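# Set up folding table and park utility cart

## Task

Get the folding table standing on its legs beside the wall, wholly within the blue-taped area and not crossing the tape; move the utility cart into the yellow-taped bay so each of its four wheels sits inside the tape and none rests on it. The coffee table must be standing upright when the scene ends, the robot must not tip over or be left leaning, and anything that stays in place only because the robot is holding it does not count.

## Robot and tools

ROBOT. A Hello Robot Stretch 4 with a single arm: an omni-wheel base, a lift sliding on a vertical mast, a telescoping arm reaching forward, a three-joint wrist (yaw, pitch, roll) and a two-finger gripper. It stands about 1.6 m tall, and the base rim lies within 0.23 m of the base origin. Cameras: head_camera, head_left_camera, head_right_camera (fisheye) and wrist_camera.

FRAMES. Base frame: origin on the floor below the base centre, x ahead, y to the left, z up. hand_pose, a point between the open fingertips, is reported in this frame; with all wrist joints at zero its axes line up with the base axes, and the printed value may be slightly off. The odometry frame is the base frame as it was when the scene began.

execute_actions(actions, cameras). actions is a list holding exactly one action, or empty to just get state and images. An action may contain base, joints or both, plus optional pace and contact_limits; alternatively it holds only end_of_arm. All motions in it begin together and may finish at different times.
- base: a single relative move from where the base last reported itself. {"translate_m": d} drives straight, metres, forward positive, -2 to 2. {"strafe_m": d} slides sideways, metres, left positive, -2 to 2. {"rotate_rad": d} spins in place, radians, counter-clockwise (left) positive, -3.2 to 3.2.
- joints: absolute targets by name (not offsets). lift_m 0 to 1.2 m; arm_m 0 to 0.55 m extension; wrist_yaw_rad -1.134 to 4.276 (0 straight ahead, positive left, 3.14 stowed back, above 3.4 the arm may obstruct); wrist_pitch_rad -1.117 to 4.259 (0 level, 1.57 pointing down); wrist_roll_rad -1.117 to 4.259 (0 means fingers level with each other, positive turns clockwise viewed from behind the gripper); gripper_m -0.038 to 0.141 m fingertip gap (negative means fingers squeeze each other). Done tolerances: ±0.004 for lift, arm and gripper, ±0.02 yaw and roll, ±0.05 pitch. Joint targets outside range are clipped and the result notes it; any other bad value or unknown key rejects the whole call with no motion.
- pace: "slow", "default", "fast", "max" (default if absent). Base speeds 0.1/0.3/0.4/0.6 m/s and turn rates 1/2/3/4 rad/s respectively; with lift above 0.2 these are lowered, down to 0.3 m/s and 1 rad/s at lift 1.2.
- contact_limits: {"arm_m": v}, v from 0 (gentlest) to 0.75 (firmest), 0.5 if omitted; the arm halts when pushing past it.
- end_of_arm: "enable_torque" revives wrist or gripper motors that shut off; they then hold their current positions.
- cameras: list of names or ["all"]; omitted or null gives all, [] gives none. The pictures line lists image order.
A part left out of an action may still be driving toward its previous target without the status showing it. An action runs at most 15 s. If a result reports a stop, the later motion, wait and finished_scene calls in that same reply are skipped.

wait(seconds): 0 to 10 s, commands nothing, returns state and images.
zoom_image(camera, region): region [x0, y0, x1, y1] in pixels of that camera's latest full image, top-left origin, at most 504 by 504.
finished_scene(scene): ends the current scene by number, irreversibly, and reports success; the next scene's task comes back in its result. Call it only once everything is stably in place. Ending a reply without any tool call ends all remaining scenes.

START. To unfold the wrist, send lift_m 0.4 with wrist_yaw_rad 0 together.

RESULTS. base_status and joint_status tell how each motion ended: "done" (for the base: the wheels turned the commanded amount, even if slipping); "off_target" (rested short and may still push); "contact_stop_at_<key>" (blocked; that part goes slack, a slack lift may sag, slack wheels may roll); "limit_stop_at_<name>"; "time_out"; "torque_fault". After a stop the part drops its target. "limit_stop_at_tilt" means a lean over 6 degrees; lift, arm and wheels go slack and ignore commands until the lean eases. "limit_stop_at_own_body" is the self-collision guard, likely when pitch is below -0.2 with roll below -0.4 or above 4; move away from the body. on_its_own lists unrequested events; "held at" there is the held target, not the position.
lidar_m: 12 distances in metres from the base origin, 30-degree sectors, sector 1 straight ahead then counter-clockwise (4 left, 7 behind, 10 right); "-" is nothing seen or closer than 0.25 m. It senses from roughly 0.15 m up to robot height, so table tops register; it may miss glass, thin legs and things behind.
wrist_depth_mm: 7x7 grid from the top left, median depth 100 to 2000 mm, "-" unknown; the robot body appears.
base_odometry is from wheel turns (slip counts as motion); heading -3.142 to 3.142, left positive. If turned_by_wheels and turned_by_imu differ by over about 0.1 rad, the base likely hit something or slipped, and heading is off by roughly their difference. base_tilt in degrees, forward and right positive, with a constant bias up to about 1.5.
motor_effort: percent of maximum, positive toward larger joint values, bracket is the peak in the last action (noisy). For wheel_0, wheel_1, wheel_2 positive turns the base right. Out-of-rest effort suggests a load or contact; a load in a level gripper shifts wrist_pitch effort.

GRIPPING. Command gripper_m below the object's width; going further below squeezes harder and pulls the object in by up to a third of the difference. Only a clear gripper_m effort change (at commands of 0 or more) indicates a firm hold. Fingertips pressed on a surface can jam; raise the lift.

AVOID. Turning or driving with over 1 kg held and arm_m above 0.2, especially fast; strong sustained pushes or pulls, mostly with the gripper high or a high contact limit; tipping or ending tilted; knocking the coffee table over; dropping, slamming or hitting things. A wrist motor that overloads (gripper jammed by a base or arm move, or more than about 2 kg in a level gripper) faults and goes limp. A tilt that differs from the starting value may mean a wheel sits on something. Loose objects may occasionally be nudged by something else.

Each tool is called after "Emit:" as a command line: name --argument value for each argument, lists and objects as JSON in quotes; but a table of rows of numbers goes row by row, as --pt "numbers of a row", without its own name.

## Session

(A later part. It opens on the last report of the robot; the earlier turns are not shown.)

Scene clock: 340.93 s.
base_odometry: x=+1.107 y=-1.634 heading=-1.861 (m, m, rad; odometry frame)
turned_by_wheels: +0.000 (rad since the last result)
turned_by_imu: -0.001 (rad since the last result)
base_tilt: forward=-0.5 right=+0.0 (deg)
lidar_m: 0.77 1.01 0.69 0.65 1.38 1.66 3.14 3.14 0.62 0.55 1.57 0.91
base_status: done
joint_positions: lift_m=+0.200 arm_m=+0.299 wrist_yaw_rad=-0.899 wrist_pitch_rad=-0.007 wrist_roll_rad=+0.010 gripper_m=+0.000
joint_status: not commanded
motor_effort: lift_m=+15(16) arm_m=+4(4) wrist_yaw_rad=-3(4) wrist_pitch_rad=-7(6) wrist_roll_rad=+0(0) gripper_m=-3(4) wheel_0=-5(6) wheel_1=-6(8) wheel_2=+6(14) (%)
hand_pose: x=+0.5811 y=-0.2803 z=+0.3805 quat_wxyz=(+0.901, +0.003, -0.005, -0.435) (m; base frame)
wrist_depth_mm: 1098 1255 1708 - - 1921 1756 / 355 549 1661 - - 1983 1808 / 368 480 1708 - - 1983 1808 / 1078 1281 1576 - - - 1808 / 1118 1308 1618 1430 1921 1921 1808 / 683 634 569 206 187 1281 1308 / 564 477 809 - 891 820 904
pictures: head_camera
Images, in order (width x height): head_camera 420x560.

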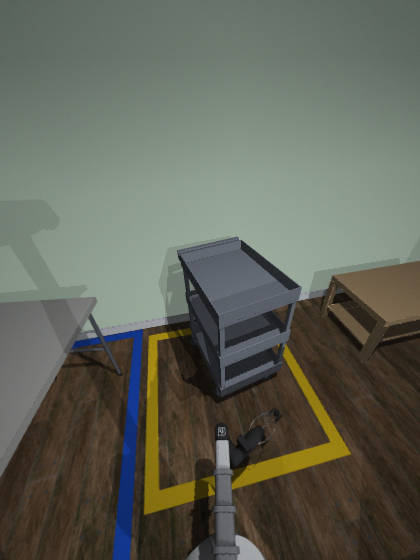

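Emit:
execute_actions --actions '[{"joints":{"wrist_yaw_rad":0,"arm_m":0.1,"gripper_m":0.13}}]' --cameras '[]'

Emit:
execute_actions --actions '[{"joints":{"arm_m":0.33}}]' --cameras '["wrist_camera"]'

Emit:
execute_actions --actions '[{"joints":{"gripper_m":-0.01}}]' --cameras '[]'

Emit:
execute_actions --actions '[{"base":{"translate_m":-0.15},"pace":"slow"}]' --cameras '[]'

Emit:
execute_actions --actions '[{"base":{"strafe_m":0.1},"pace":"slow"}]' --cameras '["head_camera"]'

Scene clock: 351.03 s.
base_odometry: x=+1.107 y=-1.634 heading=-1.861 (m, m, rad; odometry frame)
turned_by_wheels: +0.000 (rad since the last result)
turned_by_imu: -0.002 (rad since the last result)
base_tilt: forward=-0.4 right=+0.2 (deg)
lidar_m: 0.78 1.02 0.71 0.65 1.38 1.69 3.14 3.17 0.60 0.54 1.51 0.91
base_status: not commanded
joint_positions: lift_m=+0.200 arm_m=+0.101 wrist_yaw_rad=+0.000 wrist_pitch_rad=-0.007 wrist_roll_rad=+0.010 gripper_m=+0.130
joint_status: all done
motor_effort: lift_m=+16(16) arm_m=-7(7) wrist_yaw_rad=-1(4) wrist_pitch_rad=-7(6) wrist_roll_rad=+1(1) gripper_m=+0(4) wheel_0=-4(5) wheel_1=-7(6) wheel_2=+6(6) (%)
hand_pose: x=+0.5605 y=-0.0875 z=+0.3805 quat_wxyz=(+1.000, +0.005, -0.004, +0.000) (m; base frame)
wrist_depth_mm: 1160 1182 946 854 854 1397 1464 / 1160 1205 1255 1118 1336 1430 1464 / 1182 1229 750 469 512 559 1464 / 1182 1229 1255 1308 1366 1397 1499 / 1205 1229 1060 1138 1366 615 1464 / 1182 1118 603 750 691 217 1255 / 866 809 809 - 539 580 904
pictures: none
No camera images: the call's "cameras" was empty. Leave "cameras" out to get every camera's image.

Scene clock: 352.83 s.
base_odometry: x=+1.107 y=-1.634 heading=-1.861 (m, m, rad; odometry frame)
turned_by_wheels: +0.000 (rad since the last result)
turned_by_imu: -0.001 (rad since the last result)
base_tilt: forward=-0.5 right=-0.1 (deg)
lidar_m: 0.77 1.02 0.71 0.63 1.37 1.67 3.14 3.17 0.62 0.54 1.55 0.88
base_status: not commanded
joint_positions: lift_m=+0.200 arm_m=+0.329 wrist_yaw_rad=+0.001 wrist_pitch_rad=-0.007 wrist_roll_rad=+0.010 gripper_m=+0.130
joint_status: all done
motor_effort: lift_m=+16(16) arm_m=+7(7) wrist_yaw_rad=-4(3) wrist_pitch_rad=-7(6) wrist_roll_rad=+0(1) gripper_m=+0(2) wheel_0=-4(5) wheel_1=-6(6) wheel_2=+6(6) (%)
hand_pose: x=+0.7882 y=-0.0872 z=+0.3805 quat_wxyz=(+1.000, +0.005, -0.004, +0.000) (m; base frame)
wrist_depth_mm: 976 991 223 240 271 1138 1182 / 976 991 225 242 265 293 322 / 960 1008 230 251 271 300 329 / 976 1008 236 1098 1138 1182 1229 / 991 1008 236 1098 1138 1182 1229 / 991 1008 234 798 699 216 1205 / 854 809 240 - 574 544 492
pictures: wrist_camera
Images, in order (width x height): wrist_camera 616x392.

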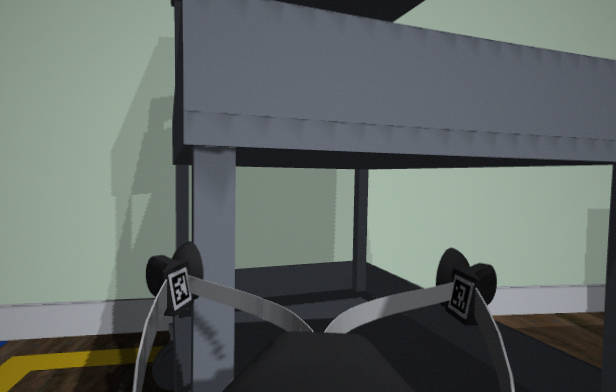

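Scene clock: 355.10 s.
base_odometry: x=+1.107 y=-1.634 heading=-1.860 (m, m, rad; odometry frame)
turned_by_wheels: +0.001 (rad since the last result)
turned_by_imu: +0.000 (rad since the last result)
base_tilt: forward=-0.5 right=-0.1 (deg)
lidar_m: 0.78 0.99 0.68 0.63 1.38 1.69 3.14 3.16 0.62 0.52 1.54 0.89
base_status: not commanded
joint_positions: lift_m=+0.200 arm_m=+0.329 wrist_yaw_rad=-0.002 wrist_pitch_rad=-0.007 wrist_roll_rad=+0.010 gripper_m=-0.010
joint_status: all done
motor_effort: lift_m=+16(16) arm_m=+6(7) wrist_yaw_rad=+4(21) wrist_pitch_rad=-7(6) wrist_roll_rad=+1(0) gripper_m=-16(19) wheel_0=+0(5) wheel_1=-3(6) wheel_2=+5(6) (%)
hand_pose: x=+0.7881 y=-0.0880 z=+0.3805 quat_wxyz=(+1.000, +0.005, -0.004, -0.001) (m; base frame)
wrist_depth_mm: 946 991 1025 219 236 1118 1205 / 960 991 402 222 238 273 317 / 976 1008 459 229 246 282 325 / 960 1008 1060 233 1138 1182 1255 / 991 1025 1060 229 1138 1205 1255 / 991 1008 186 230 185 683 1229 / 854 778 564 - 574 521 525
pictures: none
No camera images: the call's "cameras" was empty. Leave "cameras" out to get every camera's image.

Scene clock: 357.87 s.
base_odometry: x=+1.150 y=-1.490 heading=-1.861 (m, m, rad; odometry frame)
turned_by_wheels: +0.000 (rad since the last result)
turned_by_imu: -0.001 (rad since the last result)
base_tilt: forward=-0.5 right=-0.1 (deg)
lidar_m: 0.92 0.98 0.69 0.64 1.35 1.62 3.00 3.02 0.67 0.56 0.57 1.08
base_status: done
joint_positions: lift_m=+0.200 arm_m=+0.329 wrist_yaw_rad=+0.000 wrist_pitch_rad=-0.007 wrist_roll_rad=+0.010 gripper_m=-0.010
joint_status: not commanded
motor_effort: lift_m=+16(16) arm_m=+6(6) wrist_yaw_rad=-3(8) wrist_pitch_rad=-6(7) wrist_roll_rad=+1(0) gripper_m=-8(16) wheel_0=-4(10) wheel_1=-6(7) wheel_2=+5(7) (%)
hand_pose: x=+0.7884 y=-0.0873 z=+0.3805 quat_wxyz=(+1.000, +0.005, -0.004, +0.000) (m; base frame)
wrist_depth_mm: 1098 1138 946 798 842 1308 1336 / 1118 1138 1182 387 418 1308 1336 / 1098 1160 741 389 413 469 549 / 1098 1138 1182 1229 1281 1336 1366 / 1118 1160 1182 387 1308 1366 1366 / 1118 1160 535 208 186 723 1118 / 854 809 778 - 452 469 580
pictures: none
No camera images: the call's "cameras" was empty. Leave "cameras" out to get every camera's image.

Scene clock: 360.00 s.
base_odometry: x=+1.245 y=-1.519 heading=-1.861 (m, m, rad; odometry frame)
turned_by_wheels: +0.000 (rad since the last result)
turned_by_imu: +0.000 (rad since the last result)
base_tilt: forward=-0.6 right=+0.1 (deg)
lidar_m: 0.93 0.83 0.58 0.54 1.25 1.51 2.83 3.02 0.77 0.66 0.67 1.02
base_status: done
joint_positions: lift_m=+0.200 arm_m=+0.329 wrist_yaw_rad=+0.000 wrist_pitch_rad=-0.007 wrist_roll_rad=+0.010 gripper_m=-0.010
joint_status: not commanded
motor_effort: lift_m=+16(16) arm_m=+6(6) wrist_yaw_rad=-4(3) wrist_pitch_rad=-4(6) wrist_roll_rad=-1(0) gripper_m=-8(6) wheel_0=-4(8) wheel_1=+5(10) wheel_2=+0(2) (%)
hand_pose: x=+0.7884 y=-0.0873 z=+0.3805 quat_wxyz=(+1.000, +0.005, -0.004, +0.000) (m; base frame)
wrist_depth_mm: 1078 1118 1138 878 809 1281 1336 / 1078 1118 1138 1182 415 410 1336 / 1098 1118 1160 585 399 402 459 / 1098 1118 1160 1205 1078 1308 1366 / 1118 1160 1182 1205 394 1336 1397 / 1098 1138 891 208 186 768 707 / 866 820 854 - 392 436 504
pictures: head_camera
Images, in order (width x height): head_camera 420x560.

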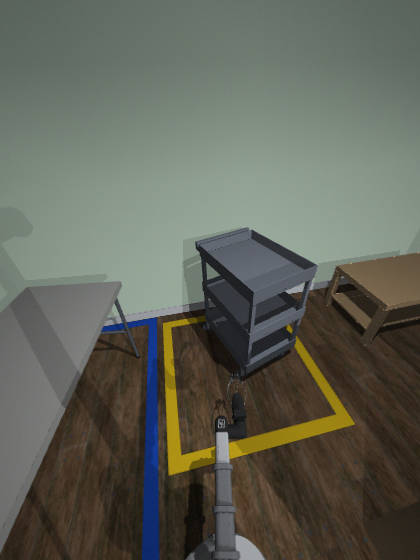

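Slipped; grip deeper and harder.

Emit:
execute_actions --actions '[{"base":{"strafe_m":-0.1},"joints":{"gripper_m":0.13}}]' --cameras '[]'

Emit:
execute_actions --actions '[{"joints":{"arm_m":0.53}}]' --cameras '[]'

Emit:
execute_actions --actions '[{"joints":{"gripper_m":-0.038}}]' --cameras '[]'

Emit:
execute_actions --actions '[{"base":{"translate_m":-0.15},"pace":"slow"}]' --cameras '[]'

Emit:
execute_actions --actions '[{"base":{"strafe_m":0.12},"pace":"slow"}]' --cameras '["head_camera"]'

Scene clock: 367.63 s.
base_odometry: x=+1.150 y=-1.490 heading=-1.861 (m, m, rad; odometry frame)
turned_by_wheels: +0.000 (rad since the last result)
turned_by_imu: -0.002 (rad since the last result)
base_tilt: forward=-0.3 right=+0.0 (deg)
lidar_m: 0.93 0.99 0.68 0.64 1.33 1.65 2.98 2.99 0.65 0.56 0.56 1.08
base_status: done
joint_positions: lift_m=+0.200 arm_m=+0.329 wrist_yaw_rad=+0.000 wrist_pitch_rad=-0.007 wrist_roll_rad=+0.010 gripper_m=+0.130
joint_status: all done
motor_effort: lift_m=+16(16) arm_m=+6(6) wrist_yaw_rad=-3(4) wrist_pitch_rad=-6(6) wrist_roll_rad=+0(1) gripper_m=+0(8) wheel_0=+3(7) wheel_1=-5(12) wheel_2=+0(1) (%)
hand_pose: x=+0.7884 y=-0.0873 z=+0.3805 quat_wxyz=(+1.000, +0.005, -0.004, +0.000) (m; base frame)
wrist_depth_mm: 1098 1138 946 809 866 1308 1366 / 1098 1138 1160 387 418 1308 1336 / 1118 1138 732 387 413 466 544 / 1118 1160 1205 1229 1308 1336 1397 / 1138 1138 991 1060 1308 1366 1366 / 1118 1118 661 389 699 217 1098 / 854 820 820 - 574 484 580
pictures: none
No camera images: the call's "cameras" was empty. Leave "cameras" out to get every camera's image.

Scene clock: 369.33 s.
base_odometry: x=+1.150 y=-1.490 heading=-1.861 (m, m, rad; odometry frame)
turned_by_wheels: +0.000 (rad since the last result)
turned_by_imu: -0.001 (rad since the last result)
base_tilt: forward=-0.5 right=+0.0 (deg)
lidar_m: 0.91 0.96 0.69 0.63 1.35 1.64 3.00 3.02 0.65 0.57 0.55 1.06
base_status: not commanded
joint_positions: lift_m=+0.200 arm_m=+0.529 wrist_yaw_rad=+0.000 wrist_pitch_rad=-0.007 wrist_roll_rad=+0.010 gripper_m=+0.130
joint_status: all done
motor_effort: lift_m=+16(16) arm_m=+6(5) wrist_yaw_rad=-2(3) wrist_pitch_rad=-7(5) wrist_roll_rad=-1(1) gripper_m=+0(0) wheel_0=+2(2) wheel_1=-4(4) wheel_2=+0(0) (%)
hand_pose: x=+0.9882 y=-0.0874 z=+0.3805 quat_wxyz=(+1.000, +0.005, -0.004, +0.000) (m; base frame)
wrist_depth_mm: 904 931 759 172 184 212 245 / 931 960 317 173 186 214 245 / 931 960 364 181 195 226 253 / 931 960 1008 184 1078 1118 1182 / 946 976 1008 186 1098 1138 1205 / 946 976 683 184 707 217 1182 / 854 768 564 - 580 554 521
pictures: none
No camera images: the call's "cameras" was empty. Leave "cameras" out to get every camera's image.

Scene clock: 371.80 s.
base_odometry: x=+1.150 y=-1.490 heading=-1.861 (m, m, rad; odometry frame)
turned_by_wheels: +0.000 (rad since the last result)
turned_by_imu: -0.001 (rad since the last result)
base_tilt: forward=-0.4 right=+0.1 (deg)
lidar_m: 0.92 1.01 0.69 0.66 1.32 1.62 3.00 2.99 0.64 0.56 0.58 1.07
base_status: not commanded
joint_positions: lift_m=+0.200 arm_m=+0.529 wrist_yaw_rad=+0.001 wrist_pitch_rad=-0.007 wrist_roll_rad=+0.010 gripper_m=-0.038
joint_status: all done
motor_effort: lift_m=+16(16) arm_m=+4(7) wrist_yaw_rad=-4(5) wrist_pitch_rad=-7(6) wrist_roll_rad=+1(1) gripper_m=-14(15) wheel_0=+2(2) wheel_1=-4(5) wheel_2=+0(0) (%)
hand_pose: x=+0.9889 y=-0.0871 z=+0.3805 quat_wxyz=(+1.000, +0.005, -0.004, +0.001) (m; base frame)
wrist_depth_mm: 917 931 960 161 173 198 228 / 931 946 287 163 175 201 229 / 931 960 329 169 182 213 237 / 946 960 991 173 1098 1118 1182 / 946 991 1008 175 1098 1138 1182 / 946 976 183 174 183 1118 1182 / 854 768 564 - 574 521 508
pictures: none
No camera images: the call's "cameras" was empty. Leave "cameras" out to get every camera's image.

Scene clock: 374.57 s.
base_odometry: x=+1.193 y=-1.347 heading=-1.862 (m, m, rad; odometry frame)
turned_by_wheels: -0.001 (rad since the last result)
turned_by_imu: -0.002 (rad since the last result)
base_tilt: forward=-0.3 right=+0.0 (deg)
lidar_m: 0.92 0.96 0.67 0.67 1.31 1.61 2.85 2.87 0.70 0.59 0.60 1.08
base_status: done
joint_positions: lift_m=+0.200 arm_m=+0.529 wrist_yaw_rad=-0.002 wrist_pitch_rad=-0.007 wrist_roll_rad=+0.010 gripper_m=-0.038
joint_status: not commanded
motor_effort: lift_m=+16(16) arm_m=+3(4) wrist_yaw_rad=+4(9) wrist_pitch_rad=-6(7) wrist_roll_rad=+0(0) gripper_m=-15(16) wheel_0=-7(13) wheel_1=-7(10) wheel_2=+5(15) (%)
hand_pose: x=+0.9886 y=-0.0880 z=+0.3805 quat_wxyz=(+1.000, +0.005, -0.004, -0.001) (m; base frame)
wrist_depth_mm: 1042 1078 259 159 174 204 247 / 1060 1078 260 161 175 207 244 / 1060 1098 290 168 185 221 254 / 1060 1098 1138 172 1229 1281 1336 / 1060 1098 1160 173 1255 1281 1366 / 1060 1060 182 175 182 1281 1281 / 854 768 564 - 580 521 508
pictures: none
No camera images: the call's "cameras" was empty. Leave "cameras" out to get every camera's image.

Scene clock: 376.90 s.
base_odometry: x=+1.307 y=-1.381 heading=-1.862 (m, m, rad; odometry frame)
turned_by_wheels: +0.000 (rad since the last result)
turned_by_imu: -0.001 (rad since the last result)
base_tilt: forward=-0.6 right=+0.1 (deg)
lidar_m: 0.89 0.79 0.57 0.64 1.21 1.46 2.68 2.89 2.88 0.72 0.72 1.02
base_status: done
joint_positions: lift_m=+0.200 arm_m=+0.529 wrist_yaw_rad=-0.004 wrist_pitch_rad=-0.007 wrist_roll_rad=+0.010 gripper_m=-0.038
joint_status: not commanded
motor_effort: lift_m=+16(16) arm_m=+4(3) wrist_yaw_rad=+9(14) wrist_pitch_rad=-7(8) wrist_roll_rad=+0(1) gripper_m=-14(15) wheel_0=-5(13) wheel_1=+4(5) wheel_2=+0(7) (%)
hand_pose: x=+0.9885 y=-0.0885 z=+0.3805 quat_wxyz=(+1.000, +0.005, -0.004, -0.002) (m; base frame)
wrist_depth_mm: 1008 1078 1078 154 162 178 193 / 1025 1060 415 156 163 180 196 / 1042 1060 544 163 171 187 204 / 1060 1078 1118 165 1205 1255 1336 / 1060 1078 1138 167 1205 1281 1336 / 1042 1078 182 167 180 676 1308 / 866 809 603 - 574 521 521
pictures: head_camera
Images, in order (width x height): head_camera 420x560.

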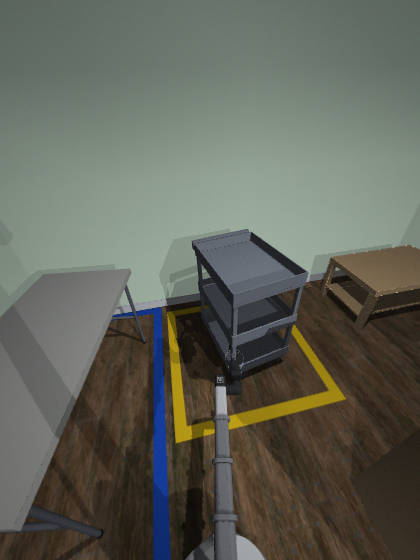

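Emit:
execute_actions --actions '[{"joints":{"gripper_m":0.13}}]' --cameras '[]'

Emit:
execute_actions --actions '[{"joints":{"arm_m":0.2}}]' --cameras '[]'

Emit:
finished_scene --scene 1

Scene clock: 383.70 s.
base_odometry: x=+1.307 y=-1.381 heading=-1.862 (m, m, rad; odometry frame)
turned_by_wheels: +0.000 (rad since the last result)
turned_by_imu: -0.002 (rad since the last result)
base_tilt: forward=-0.4 right=+0.1 (deg)
lidar_m: 0.91 0.79 0.55 0.61 1.20 1.46 2.72 2.88 2.85 0.69 0.71 1.03
base_status: not commanded
joint_positions: lift_m=+0.200 arm_m=+0.529 wrist_yaw_rad=-0.001 wrist_pitch_rad=-0.007 wrist_roll_rad=+0.010 gripper_m=+0.130
joint_status: all done
motor_effort: lift_m=+16(16) arm_m=+4(3) wrist_yaw_rad=+0(8) wrist_pitch_rad=-8(7) wrist_roll_rad=+1(0) gripper_m=+0(14) wheel_0=-4(5) wheel_1=+4(4) wheel_2=+0(0) (%)
hand_pose: x=+0.9888 y=-0.0876 z=+0.3805 quat_wxyz=(+1.000, +0.005, -0.004, +0.000) (m; base frame)
wrist_depth_mm: 1025 1060 1078 154 162 178 193 / 1025 1060 442 156 163 179 195 / 1042 1078 539 164 172 186 200 / 1025 1078 1118 167 1205 1281 1308 / 1042 1098 1118 167 1229 1281 1336 / 1042 1060 676 167 699 217 1281 / 854 809 640 - 574 549 521
pictures: none
No camera images: the call's "cameras" was empty. Leave "cameras" out to get every camera's image.

Scene clock: 385.80 s.
base_odometry: x=+1.307 y=-1.381 heading=-1.862 (m, m, rad; odometry frame)
turned_by_wheels: +0.000 (rad since the last result)
turned_by_imu: -0.001 (rad since the last result)
base_tilt: forward=-0.4 right=+0.1 (deg)
lidar_m: 0.90 0.79 0.54 0.63 1.20 1.46 2.72 2.89 2.85 0.72 0.71 1.04
base_status: not commanded
joint_positions: lift_m=+0.200 arm_m=+0.201 wrist_yaw_rad=+0.000 wrist_pitch_rad=-0.007 wrist_roll_rad=+0.010 gripper_m=+0.130
joint_status: all done
motor_effort: lift_m=+15(16) arm_m=-7(7) wrist_yaw_rad=-2(1) wrist_pitch_rad=-8(8) wrist_roll_rad=+1(1) gripper_m=+1(0) wheel_0=-4(4) wheel_1=+4(4) wheel_2=+0(0) (%)
hand_pose: x=+0.6605 y=-0.0874 z=+0.3804 quat_wxyz=(+1.000, +0.005, -0.004, +0.000) (m; base frame)
wrist_depth_mm: 1308 1366 1397 809 866 1576 1618 / 1308 1336 1397 1464 1499 1576 1661 / 1336 1366 1397 521 512 564 621 / 1308 1397 1430 1464 1576 1618 1430 / 1336 1366 1430 1098 1182 1618 1430 / 1205 1118 1042 504 699 216 1118 / 866 820 854 - 539 580 842
pictures: none
No camera images: the call's "cameras" was empty. Leave "cameras" out to get every camera's image.

The scene is finished: the task was done.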